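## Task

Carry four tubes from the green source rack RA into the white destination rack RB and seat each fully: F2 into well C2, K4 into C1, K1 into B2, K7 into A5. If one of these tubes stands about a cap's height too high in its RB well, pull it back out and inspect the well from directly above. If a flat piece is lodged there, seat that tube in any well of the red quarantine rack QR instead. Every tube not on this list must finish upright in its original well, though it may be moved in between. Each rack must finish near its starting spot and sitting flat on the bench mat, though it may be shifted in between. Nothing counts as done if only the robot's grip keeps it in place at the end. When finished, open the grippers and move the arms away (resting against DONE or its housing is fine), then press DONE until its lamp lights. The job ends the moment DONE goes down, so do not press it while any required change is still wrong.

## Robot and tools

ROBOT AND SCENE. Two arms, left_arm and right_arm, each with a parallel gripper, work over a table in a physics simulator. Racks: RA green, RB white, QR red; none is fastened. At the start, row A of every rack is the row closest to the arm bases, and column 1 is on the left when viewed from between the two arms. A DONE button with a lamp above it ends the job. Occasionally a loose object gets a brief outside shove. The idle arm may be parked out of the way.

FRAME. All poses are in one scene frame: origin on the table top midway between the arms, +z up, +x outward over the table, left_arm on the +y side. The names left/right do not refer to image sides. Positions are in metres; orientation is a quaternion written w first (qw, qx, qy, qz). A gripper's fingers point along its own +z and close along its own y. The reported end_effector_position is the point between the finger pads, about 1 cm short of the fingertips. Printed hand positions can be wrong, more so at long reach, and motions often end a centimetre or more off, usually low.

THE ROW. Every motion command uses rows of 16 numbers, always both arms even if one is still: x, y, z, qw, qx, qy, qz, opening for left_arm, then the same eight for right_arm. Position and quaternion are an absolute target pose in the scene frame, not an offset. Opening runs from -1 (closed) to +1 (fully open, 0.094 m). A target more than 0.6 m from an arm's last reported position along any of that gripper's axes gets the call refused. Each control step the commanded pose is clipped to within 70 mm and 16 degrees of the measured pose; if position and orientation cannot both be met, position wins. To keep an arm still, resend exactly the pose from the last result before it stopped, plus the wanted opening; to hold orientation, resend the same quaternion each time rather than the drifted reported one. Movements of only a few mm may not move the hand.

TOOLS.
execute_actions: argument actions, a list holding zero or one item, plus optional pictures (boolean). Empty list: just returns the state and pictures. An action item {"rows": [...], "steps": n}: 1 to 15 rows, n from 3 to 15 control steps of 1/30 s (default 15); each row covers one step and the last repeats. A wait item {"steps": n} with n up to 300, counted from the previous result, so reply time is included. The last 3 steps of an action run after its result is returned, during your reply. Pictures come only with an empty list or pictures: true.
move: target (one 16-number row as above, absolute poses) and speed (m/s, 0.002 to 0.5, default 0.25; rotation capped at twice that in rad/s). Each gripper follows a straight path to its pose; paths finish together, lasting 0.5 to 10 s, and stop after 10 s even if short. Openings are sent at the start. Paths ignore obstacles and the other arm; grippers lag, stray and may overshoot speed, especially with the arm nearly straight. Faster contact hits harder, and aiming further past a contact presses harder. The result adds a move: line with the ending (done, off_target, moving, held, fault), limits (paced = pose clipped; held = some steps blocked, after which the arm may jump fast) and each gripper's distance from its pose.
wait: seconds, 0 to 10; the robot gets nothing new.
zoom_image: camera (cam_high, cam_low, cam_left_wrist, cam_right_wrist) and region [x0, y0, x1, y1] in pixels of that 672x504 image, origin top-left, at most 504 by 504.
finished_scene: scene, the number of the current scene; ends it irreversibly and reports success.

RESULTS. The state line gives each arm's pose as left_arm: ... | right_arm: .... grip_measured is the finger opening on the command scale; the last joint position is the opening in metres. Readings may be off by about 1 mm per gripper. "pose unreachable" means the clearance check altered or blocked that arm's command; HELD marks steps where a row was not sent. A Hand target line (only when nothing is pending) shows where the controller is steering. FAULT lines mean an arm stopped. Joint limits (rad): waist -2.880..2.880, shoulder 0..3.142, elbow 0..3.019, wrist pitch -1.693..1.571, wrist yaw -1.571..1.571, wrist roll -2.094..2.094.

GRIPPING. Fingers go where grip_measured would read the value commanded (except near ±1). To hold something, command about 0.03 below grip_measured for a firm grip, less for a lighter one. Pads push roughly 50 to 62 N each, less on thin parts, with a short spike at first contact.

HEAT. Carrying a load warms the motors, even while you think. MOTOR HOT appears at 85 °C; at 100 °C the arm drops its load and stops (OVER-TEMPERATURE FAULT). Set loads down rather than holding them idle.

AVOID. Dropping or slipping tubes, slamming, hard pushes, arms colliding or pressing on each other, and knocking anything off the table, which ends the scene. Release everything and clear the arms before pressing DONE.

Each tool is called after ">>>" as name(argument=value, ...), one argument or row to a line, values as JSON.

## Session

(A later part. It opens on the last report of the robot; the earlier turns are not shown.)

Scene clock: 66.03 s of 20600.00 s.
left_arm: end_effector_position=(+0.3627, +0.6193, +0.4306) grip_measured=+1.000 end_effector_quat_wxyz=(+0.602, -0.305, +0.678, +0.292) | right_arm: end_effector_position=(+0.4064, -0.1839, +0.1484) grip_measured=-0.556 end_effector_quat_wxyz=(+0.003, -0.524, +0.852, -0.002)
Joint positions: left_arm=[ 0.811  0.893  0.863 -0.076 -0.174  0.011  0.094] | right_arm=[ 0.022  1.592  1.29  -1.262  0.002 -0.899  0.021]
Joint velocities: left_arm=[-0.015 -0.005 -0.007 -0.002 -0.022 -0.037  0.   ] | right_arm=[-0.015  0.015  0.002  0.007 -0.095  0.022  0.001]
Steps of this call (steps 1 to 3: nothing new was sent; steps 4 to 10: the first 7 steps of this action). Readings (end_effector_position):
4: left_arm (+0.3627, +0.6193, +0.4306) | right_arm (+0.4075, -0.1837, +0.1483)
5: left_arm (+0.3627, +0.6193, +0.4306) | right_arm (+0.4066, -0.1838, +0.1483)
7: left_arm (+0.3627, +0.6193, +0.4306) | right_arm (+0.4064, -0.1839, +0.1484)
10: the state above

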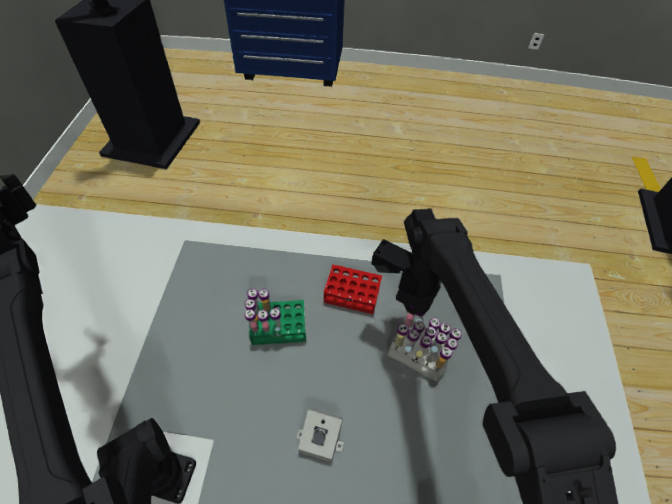

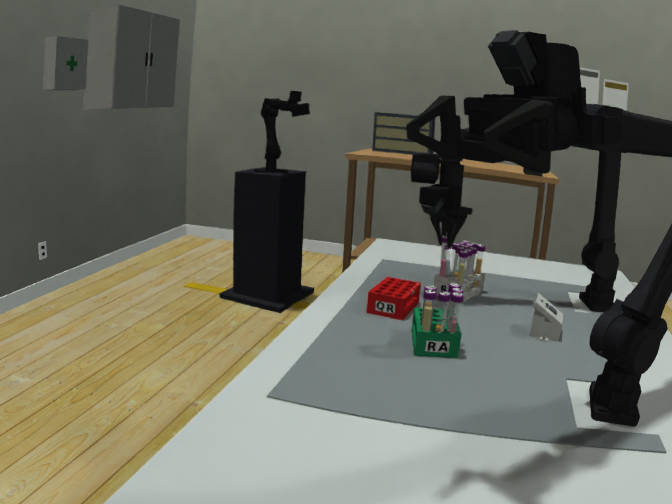

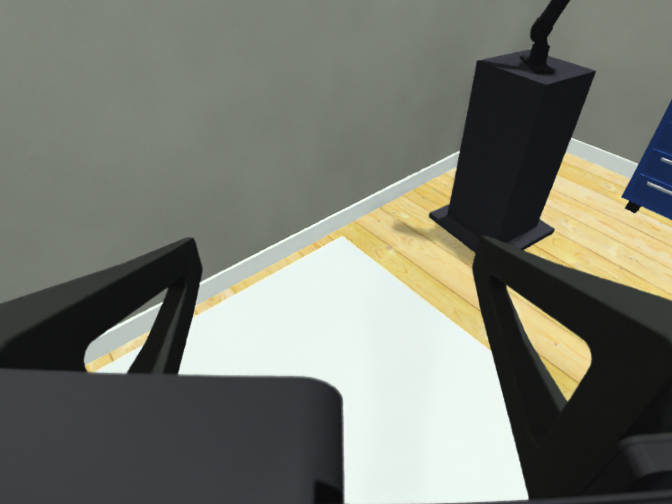

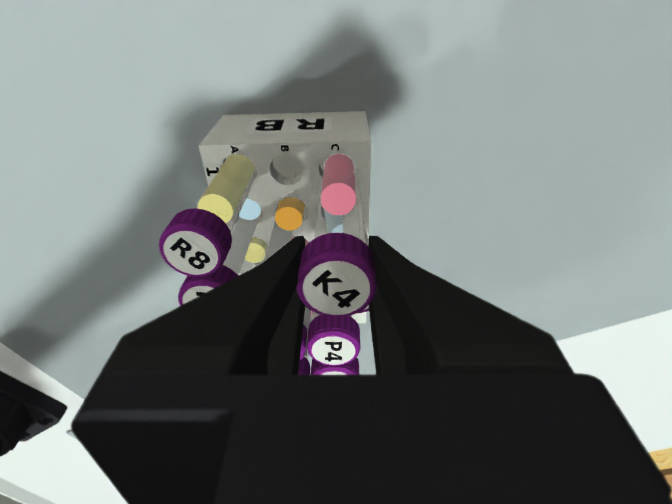

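>>> move(
  target=[0.364,0.62,0.462,0.619,-0.301,0.662,0.297,1,0.402,-0.181,0.124,0,-0.523,0.852,0,-0.58],
  speed=0.025,
)

Scene clock: 68.83 s of 20600.00 s.
left_arm: end_effector_position=(+0.3627, +0.6193, +0.4306) grip_measured=+1.000 end_effector_quat_wxyz=(+0.602, -0.305, +0.678, +0.292) | right_arm: end_effector_position=(+0.4062, -0.1836, +0.1479) grip_measured=-0.556 end_effector_quat_wxyz=(+0.013, -0.524, +0.851, -0.005)
Joint positions: left_arm=[ 0.811  0.893  0.863 -0.076 -0.174  0.011  0.094] | right_arm=[ 0.023  1.58   1.274 -1.237  0.002 -0.899  0.021]
Joint velocities: left_arm=[-0.015 -0.005  0.007  0.002 -0.007 -0.007  0.   ] | right_arm=[-0.024 -0.024 -0.017 -0.022 -0.022 -0.066 -0.   ]
Hand target (left_arm): +0.363, +0.619, +0.462; +0.619, -0.301, +0.662, +0.297
Hand target (right_arm): +0.402, -0.181, +0.125; -0.000, -0.523, +0.852, +0.000
Off your previous action's commanded pose (left_arm): 0.031 m, 3 deg at its last step (step 3 of this call).
Off your previous action's commanded pose (right_arm): 0.002 m, 0 deg at its last step (step 3 of this call).
Off the commanded pose (left_arm): 0.031 m, 3 deg.
Off the commanded pose (right_arm): 0.024 m, 2 deg.
Kept back: nothing.
move: off_target (left_arm, right_arm)

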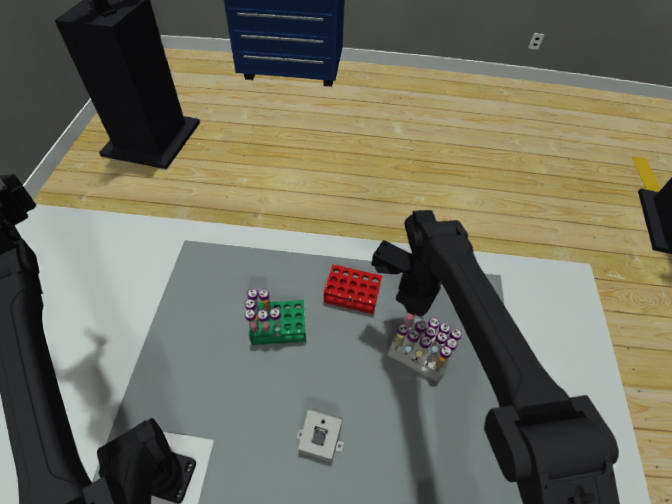

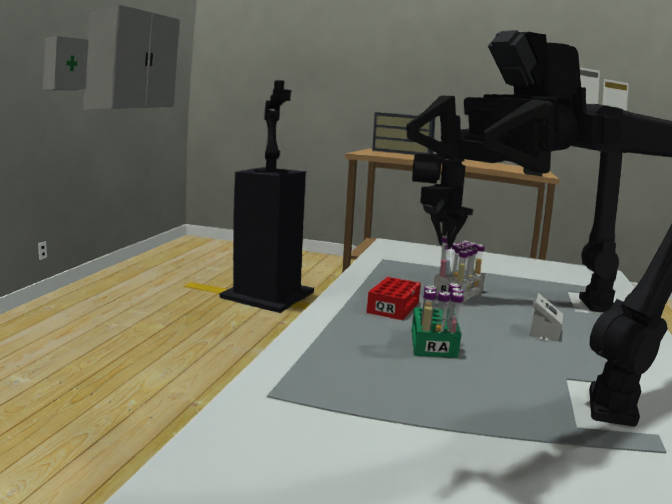

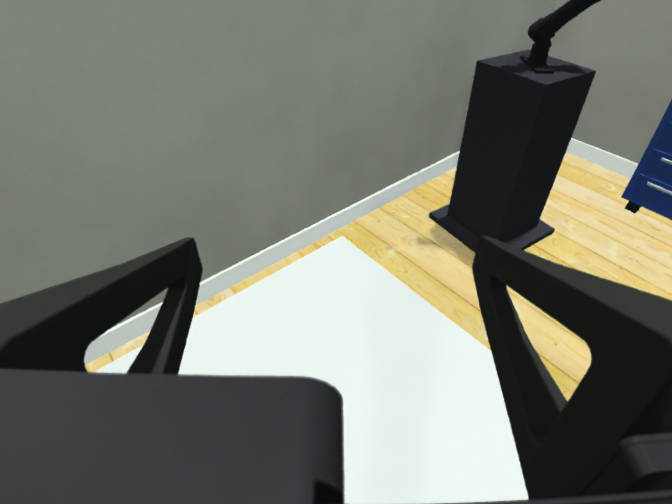

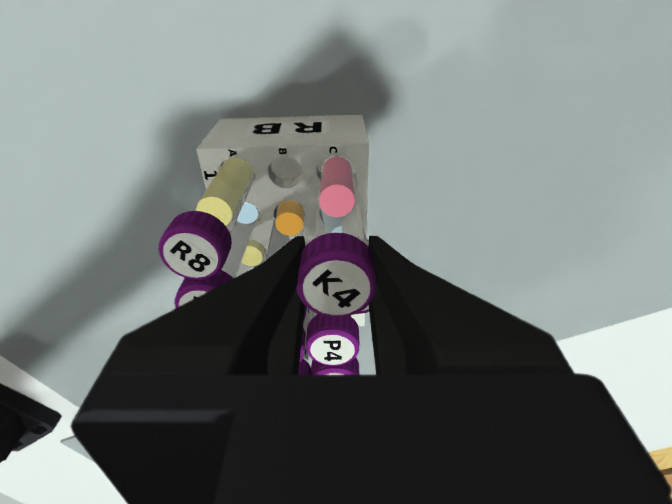

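>>> execute_actions(
  actions=[
    {"rows":[[0.364,0.62,0.462,0.619,-0.301,0.662,0.297,1,0.404,-0.184,0.153,-0.008,-0.523,0.852,0.003,-0.58]],"steps":12},
  ],
  pictures=true,
)

>>> move(
  target=[0.364,0.62,0.462,0.619,-0.301,0.662,0.297,1,0.405,-0.184,0.122,-0.014,-0.523,0.852,0.005,-0.58],
  speed=0.025,
)

Scene clock: 69.27 s of 20600.00 s.
left_arm: end_effector_position=(+0.3627, +0.6193, +0.4306) grip_measured=+1.000 end_effector_quat_wxyz=(+0.602, -0.305, +0.678, +0.292) | right_arm: end_effector_position=(+0.3990, -0.1863, +0.1503) grip_measured=-0.556 end_effector_quat_wxyz=(-0.004, -0.524, +0.851, -0.002)
Joint positions: left_arm=[ 0.811  0.893  0.863 -0.076 -0.174  0.011  0.094] | right_arm=[ 0.023  1.58   1.281 -1.278  0.007 -0.899  0.021]
Joint velocities: left_arm=[-0.015 -0.005 -0.007 -0.012  0.051 -0.007  0.   ] | right_arm=[-0.005  0.005 -0.002 -0.037  0.037  0.007  0.001]
Steps of this call (steps 1 to 4: nothing new was sent; steps 5 to 13: the first 9 steps of this action). Readings (end_effector_position):
5: left_arm (+0.3627, +0.6193, +0.4306) | right_arm (+0.4050, -0.1838, +0.1488)
6: left_arm (+0.3627, +0.6193, +0.4306) | right_arm (+0.4028, -0.1844, +0.1499)
8: left_arm (+0.3627, +0.6193, +0.4306) | right_arm (+0.4000, -0.1855, +0.1502)
12: left_arm (+0.3627, +0.6193, +0.4306) | right_arm (+0.3994, -0.1862, +0.1503)
13: the state above

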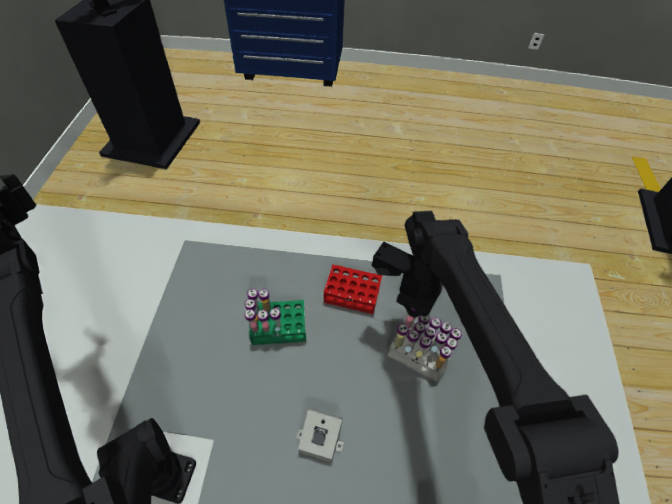

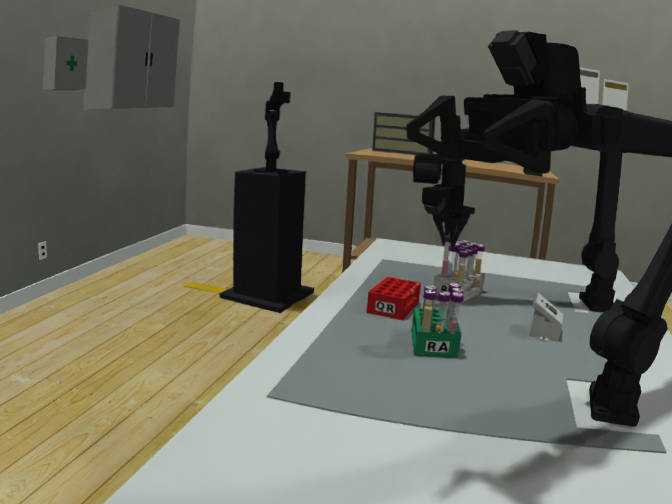

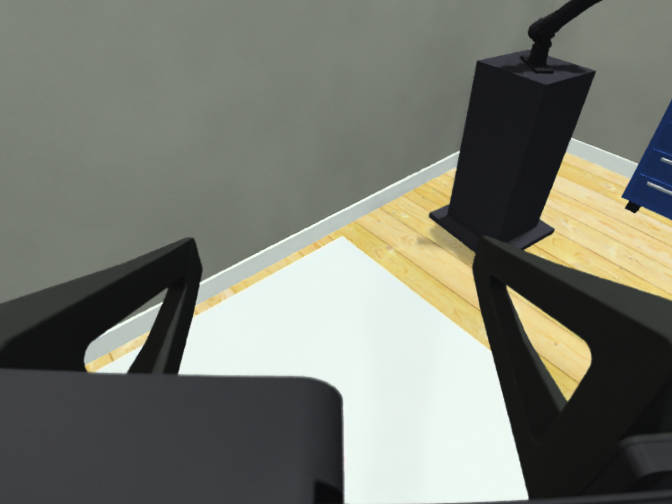

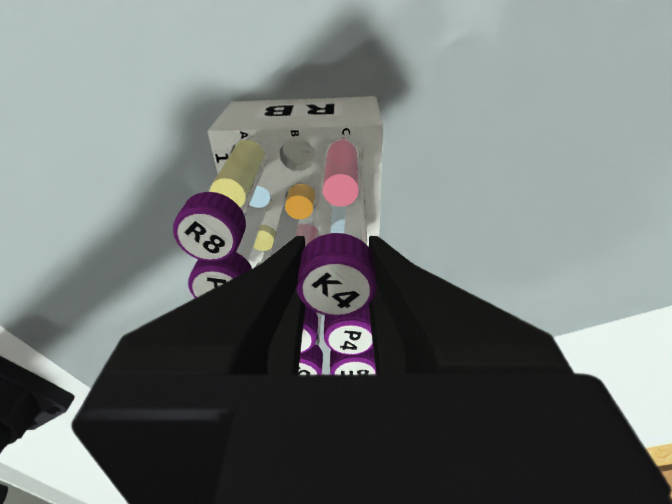

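Scene clock: 71.03 s of 20600.00 s.
left_arm: end_effector_position=(+0.3627, +0.6193, +0.4306) grip_measured=+1.000 end_effector_quat_wxyz=(+0.602, -0.305, +0.678, +0.292) | right_arm: end_effector_position=(+0.4034, -0.1856, +0.1327) grip_measured=-0.556 end_effector_quat_wxyz=(-0.011, -0.524, +0.851, -0.001)
Joint positions: left_arm=[ 0.811  0.893  0.863 -0.076 -0.174  0.011  0.094] | right_arm=[ 0.023  1.614  1.274 -1.251  0.009 -0.899  0.021]
Joint velocities: left_arm=[-0.015 -0.024 -0.032 -0.002 -0.066 -0.037  0.   ] | right_arm=[-0.015  0.015  0.022 -0.002  0.095 -0.037  0.   ]
Hand target (left_arm): +0.363, +0.619, +0.462; +0.619, -0.301, +0.662, +0.297
Hand target (right_arm): +0.405, -0.184, +0.122; -0.014, -0.523, +0.852, +0.005
Off your previous action's commanded pose (left_arm): 0.031 m, 3 deg at its last step (step 3 of this call).
Off your previous action's commanded pose (right_arm): 0.006 m, 1 deg at its last step (step 3 of this call).
Off the commanded pose (left_arm): 0.031 m, 3 deg.
Off the commanded pose (right_arm): 0.011 m, 1 deg.
Kept back: nothing.
move: off_target (left_arm, right_arm)

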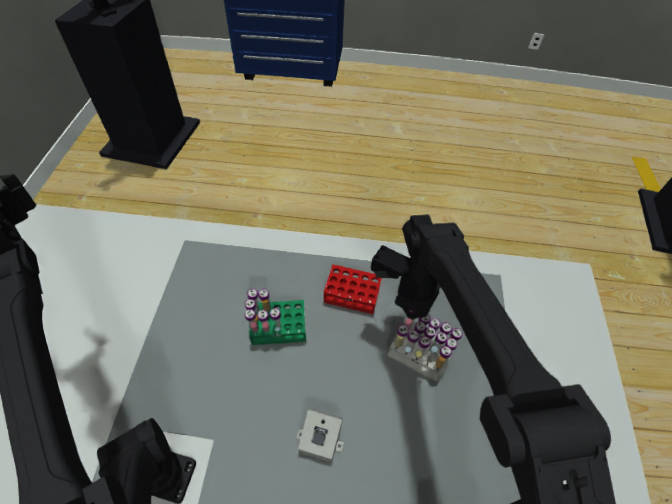

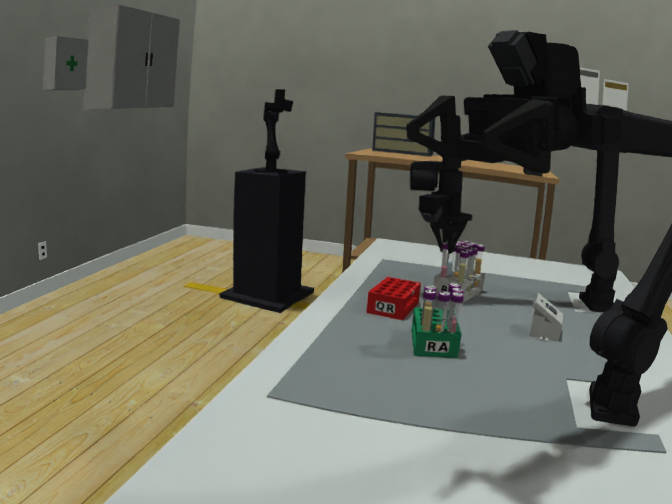

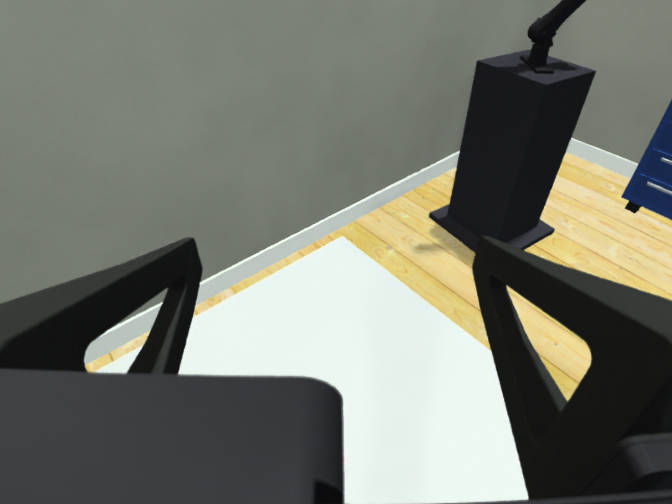

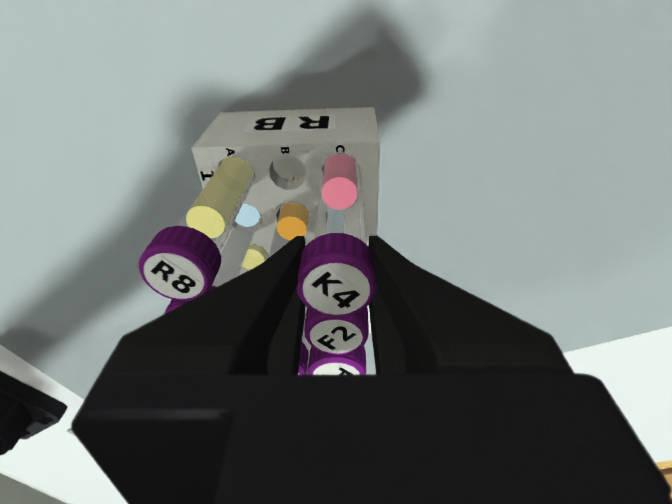

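>>> execute_actions(
  actions=[
    {"rows":[[0.364,0.62,0.462,0.619,-0.301,0.662,0.297,1,0.405,-0.184,0.128,-0.011,-0.523,0.852,0,-0.35],[0.364,0.62,0.462,0.619,-0.301,0.662,0.297,1,0.405,-0.184,0.128,-0.011,-0.523,0.852,0,-0.35],[0.364,0.62,0.462,0.619,-0.301,0.662,0.297,1,0.405,-0.184,0.128,-0.011,-0.523,0.852,0,-0.35],[0.364,0.62,0.462,0.619,-0.301,0.662,0.297,1,0.405,-0.184,0.128,-0.011,-0.523,0.852,0,-0.35],[0.364,0.62,0.462,0.619,-0.301,0.662,0.297,1,0.405,-0.184,0.128,-0.011,-0.523,0.852,0,-0.35],[0.364,0.62,0.462,0.619,-0.301,0.662,0.297,1,0.405,-0.184,0.128,-0.011,-0.523,0.852,0,-0.35],[0.364,0.62,0.462,0.619,-0.301,0.662,0.297,1,0.416,-0.18,0.147,0.012,-0.523,0.852,-0.004,-0.35],[0.364,0.62,0.462,0.619,-0.301,0.662,0.297,1,0.426,-0.177,0.16,0.028,-0.523,0.852,-0.01,-0.35],[0.364,0.62,0.462,0.619,-0.301,0.662,0.297,1,0.426,-0.177,0.167,0.028,-0.523,0.852,-0.01,-0.35],[0.364,0.62,0.462,0.619,-0.301,0.662,0.297,1,0.426,-0.177,0.174,0.028,-0.523,0.852,-0.01,-0.35],[0.364,0.62,0.462,0.619,-0.301,0.662,0.297,1,0.426,-0.177,0.181,0.028,-0.523,0.852,-0.01,-0.35],[0.364,0.62,0.462,0.619,-0.301,0.662,0.297,1,0.426,-0.177,0.188,0.028,-0.523,0.852,-0.01,-0.35],[0.364,0.62,0.462,0.619,-0.301,0.662,0.297,1,0.426,-0.177,0.195,0.028,-0.523,0.852,-0.01,-0.35],[0.364,0.62,0.462,0.619,-0.301,0.662,0.297,1,0.426,-0.177,0.202,0.028,-0.523,0.852,-0.01,-0.35],[0.364,0.62,0.462,0.619,-0.301,0.662,0.297,1,0.426,-0.177,0.21,0.028,-0.523,0.852,-0.01,-0.35]]},
  ],
)

>>> move(
  target=[0.364,0.62,0.462,0.619,-0.301,0.662,0.297,1,0.085,0.0,0.15,0.183,-0.683,0.683,-0.183,-1],
  speed=0.3,
)

>>> zoom_image(
  camera="cam_low",
  region=[415,210,505,300],
)

>>> zoom_image(
  camera="cam_high",
  region=[380,290,480,390],
)

Scene clock: 71.77 s of 20600.00 s.
left_arm: end_effector_position=(+0.3627, +0.6193, +0.4306) grip_measured=+1.000 end_effector_quat_wxyz=(+0.602, -0.305, +0.678, +0.292) | right_arm: end_effector_position=(+0.4043, -0.1843, +0.1391) grip_measured=-0.352 end_effector_quat_wxyz=(-0.012, -0.524, +0.851, +0.003)
Joint positions: left_arm=[ 0.811  0.893  0.863 -0.076 -0.174  0.011  0.094] | right_arm=[ 0.023  1.614  1.291 -1.273  0.003 -0.899  0.03 ]
Joint velocities: left_arm=[-0.005 -0.005  0.007 -0.012  0.037  0.007  0.   ] | right_arm=[-0.005 -0.015  0.252 -0.393 -0.007 -0.051 -0.   ]
Steps of this call (steps 1 to 10: nothing new was sent; steps 11 to 22: the first 12 steps of this action). Readings (end_effector_position):
11: left_arm (+0.3627, +0.6193, +0.4306) | right_arm (+0.4034, -0.1857, +0.1327)
12: left_arm (+0.3627, +0.6193, +0.4306) | right_arm (+0.4034, -0.1857, +0.1327)
14: left_arm (+0.3627, +0.6193, +0.4306) | right_arm (+0.4034, -0.1857, +0.1327)
18: left_arm (+0.3627, +0.6193, +0.4306) | right_arm (+0.4033, -0.1848, +0.1327)
22: the state above

Scene clock: 74.27 s of 20600.00 s.
left_arm: end_effector_position=(+0.3627, +0.6192, +0.4294) grip_measured=+1.000 end_effector_quat_wxyz=(+0.601, -0.305, +0.679, +0.292) | right_arm: end_effector_position=(+0.0866, +0.0052, +0.1475) grip_measured=-0.987 end_effector_quat_wxyz=(+0.188, -0.690, +0.677, -0.174)
Joint positions: left_arm=[ 0.811  0.893  0.861 -0.076 -0.174  0.011  0.094] | right_arm=[ 1.212  1.11   0.763 -1.097  0.504 -0.229  0.001]
Joint velocities: left_arm=[-0.024 -0.015 -0.017 -0.007  0.037 -0.022  0.   ] | right_arm=[-0.015  0.005 -0.017 -0.017  0.095  0.11   0.   ]
Hand target (left_arm): +0.363, +0.619, +0.462; +0.619, -0.301, +0.662, +0.297
Hand target (right_arm): +0.090, +0.004, +0.148; -0.184, +0.683, -0.684, +0.178
Off your previous action's commanded pose (left_arm): 0.031 m, 3 deg at its last step (step 3 of this call).
Off your previous action's commanded pose (right_arm): 0.059 m, 5 deg at its last step (step 3 of this call).
Off the commanded pose (left_arm): 0.033 m, 3 deg.
Off the commanded pose (right_arm): 0.006 m, 2 deg.
Kept back: nothing.
move: off_target (left_arm)

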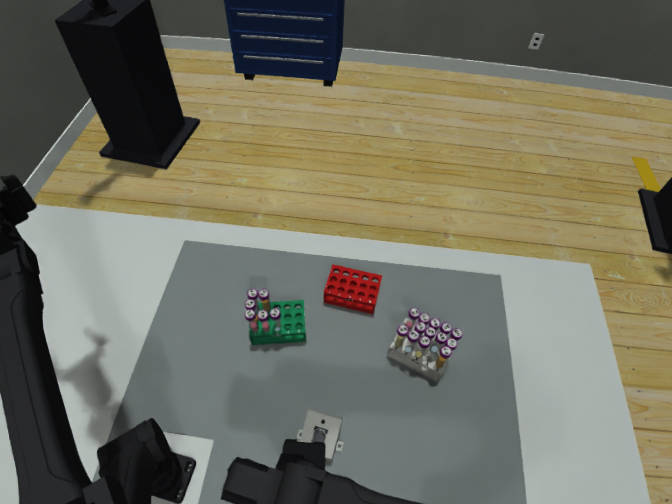

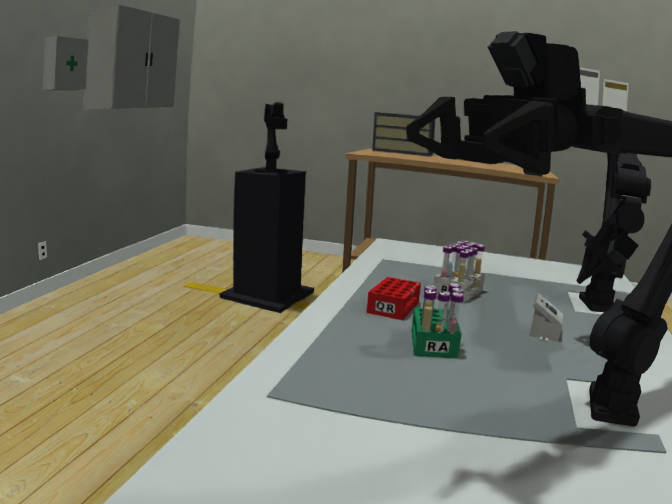

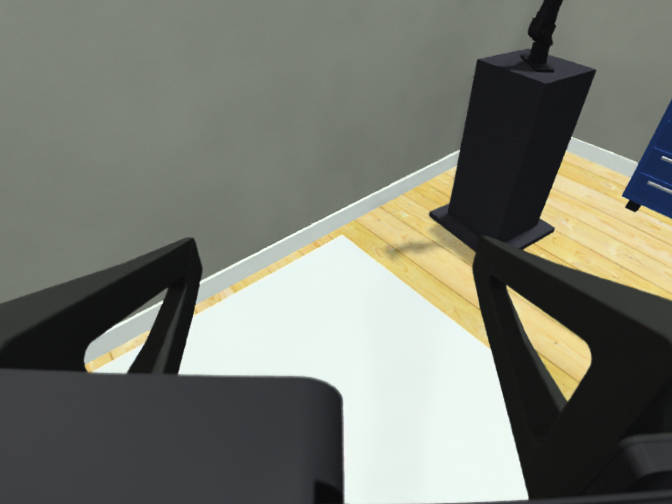

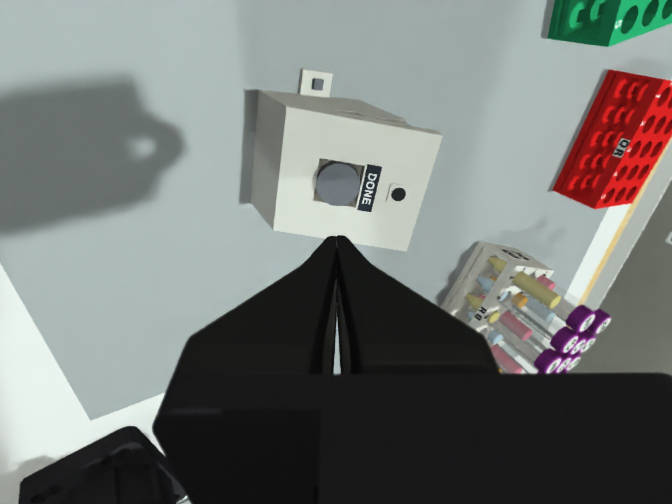

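Region (415, 210, 505, 300) of cam_low's 672x504 image, scaled by 5.600, with more detail than that image has.

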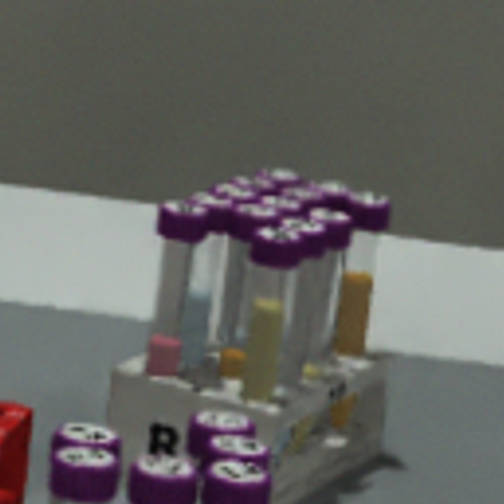

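Region (380, 290, 480, 390) of cam_high's 672x504 image, scaled by 5.040, with more detail than that image has.

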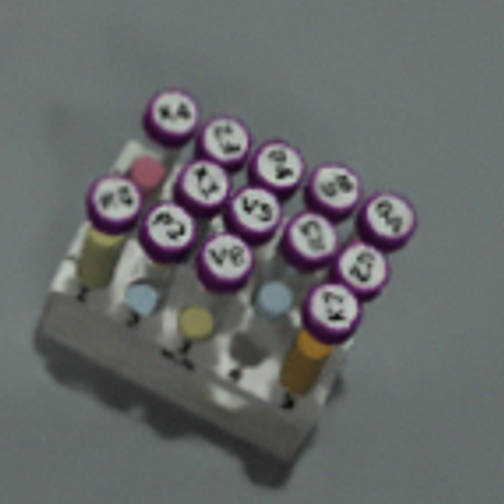

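All level. Press DONE.

>>> move(
  target=[0.364,0.62,0.462,0.619,-0.301,0.662,0.297,1,0.119,-0.005,0.089,0.183,-0.683,0.683,-0.183,-1],
  speed=0.08,
)

Scene clock: 75.70 s of 20600.00 s.
left_arm: end_effector_position=(+0.3627, +0.6192, +0.4294) grip_measured=+1.000 end_effector_quat_wxyz=(+0.601, -0.305, +0.679, +0.292) | right_arm: end_effector_position=(+0.1168, -0.0059, +0.0930) grip_measured=-0.987 end_effector_quat_wxyz=(+0.185, -0.680, +0.686, -0.183)
Joint positions: left_arm=[ 0.811  0.893  0.861 -0.076 -0.174  0.011  0.094] | right_arm=[ 1.108  1.181  0.654 -0.884  0.504 -0.313  0.001]
Joint velocities: left_arm=[-0.005  0.005  0.007  0.002  0.037 -0.081  0.   ] | right_arm=[-0.005 -0.005 -0.002 -0.012  0.037  0.007  0.001]
Hand target (left_arm): +0.363, +0.619, +0.461; +0.619, -0.301, +0.662, +0.297
Hand target (right_arm): +0.119, -0.005, +0.089; -0.183, +0.683, -0.683, +0.183
Off the commanded pose (left_arm): 0.033 m, 3 deg.
Off the commanded pose (right_arm): 0.005 m, 1 deg.
Kept back: nothing.
move: off_target (left_arm)

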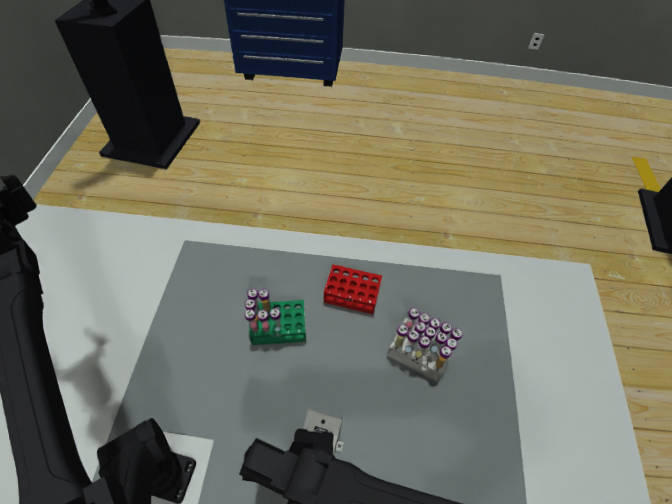

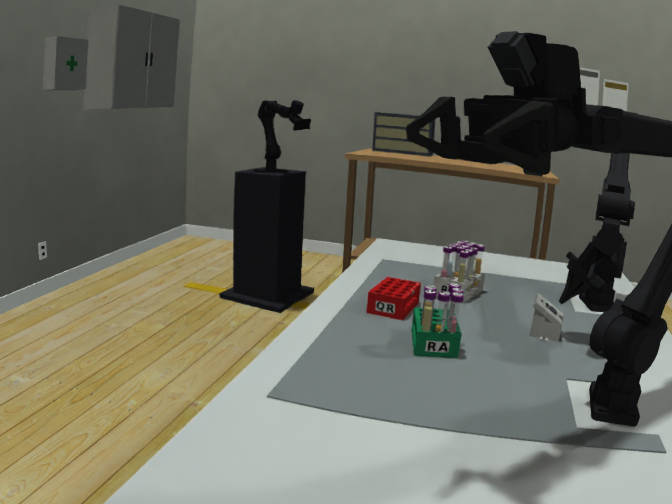

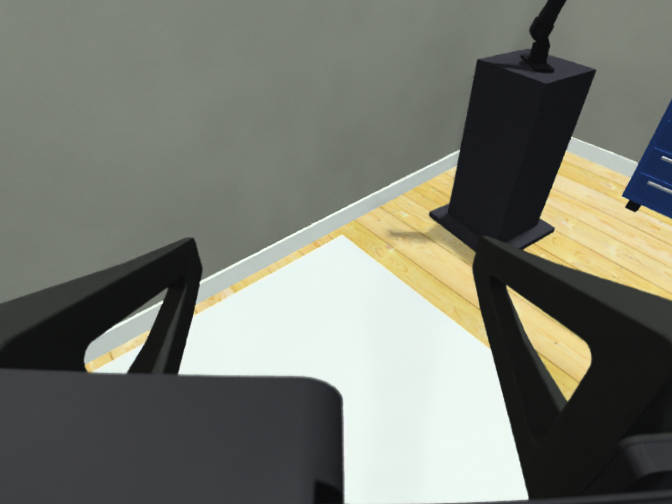

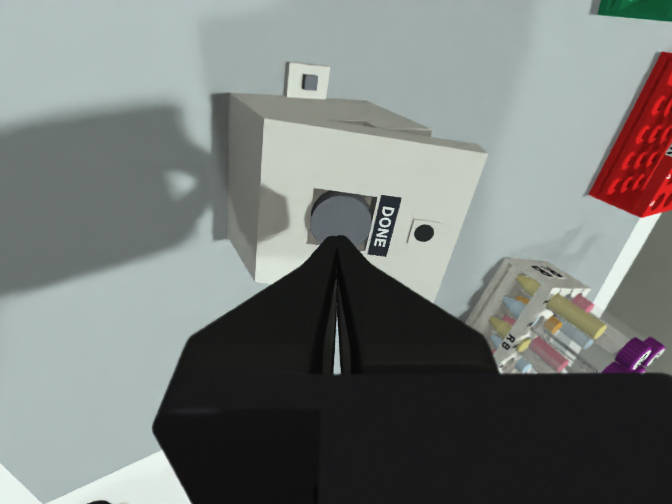

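>>> move(
  target=[0.364,0.62,0.462,0.619,-0.301,0.662,0.297,1,0.138,-0.005,0.052,0.183,-0.683,0.683,-0.183,-1],
  speed=0.03,
)

Scene clock: 77.33 s of 20600.00 s.
left_arm: end_effector_position=(+0.3627, +0.6192, +0.4294) grip_measured=+1.000 end_effector_quat_wxyz=(+0.601, -0.305, +0.679, +0.292) | right_arm: end_effector_position=(+0.1308, -0.0005, +0.0703) grip_measured=-0.987 end_effector_quat_wxyz=(+0.194, -0.682, +0.682, -0.178)
Joint positions: left_arm=[ 0.811  0.893  0.861 -0.076 -0.174  0.011  0.094] | right_arm=[ 1.066  1.234  0.621 -0.751  0.494 -0.376  0.001]
Joint velocities: left_arm=[ 0.005  0.005  0.002 -0.012  0.037  0.051  0.   ] | right_arm=[-0.005  0.005 -0.007 -0.002 -0.051  0.051 -0.   ]
Kept back: nothing.
move: unfinished (the scene ended)
The task's run has ended: the event that ends the task has happened.

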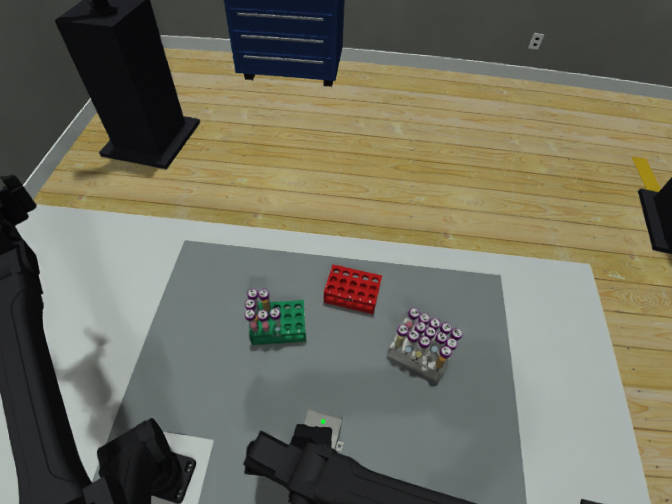

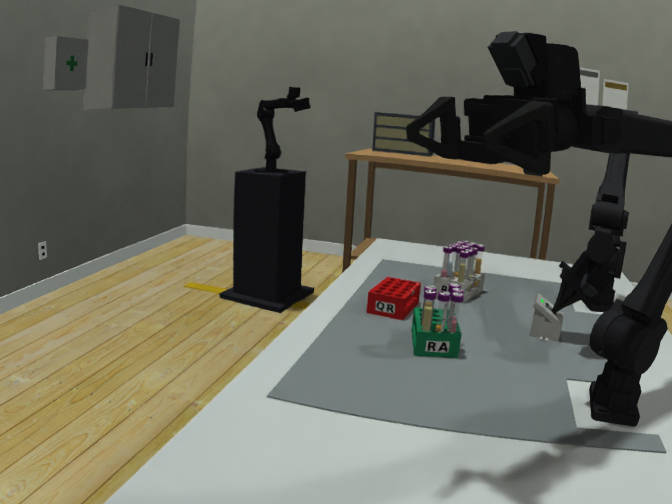

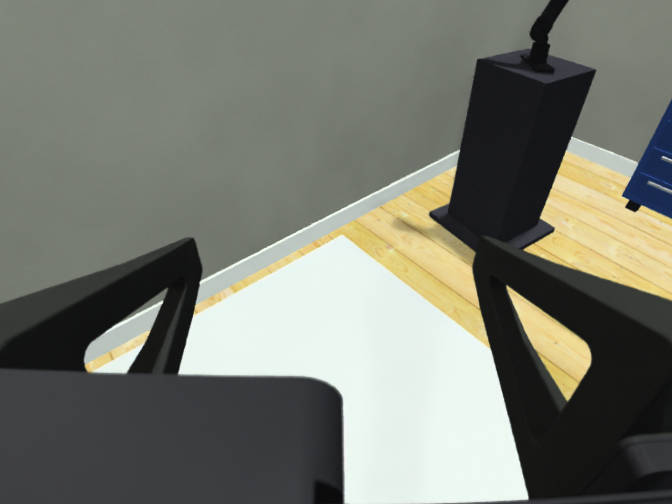

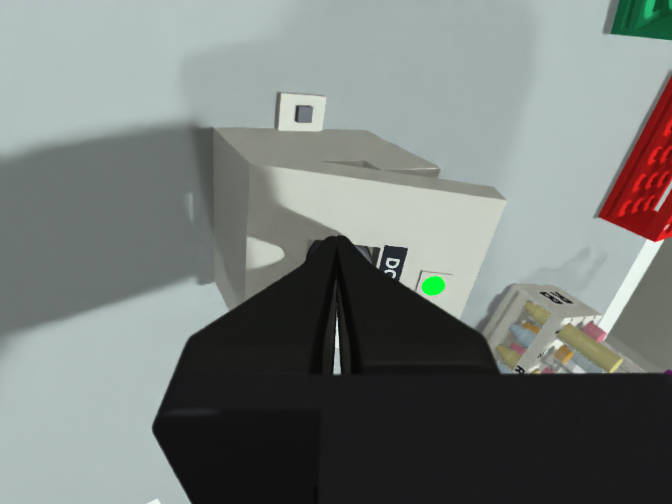

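>>> finished_scene(
  scene=2,
)

The scene is finished: the task was done.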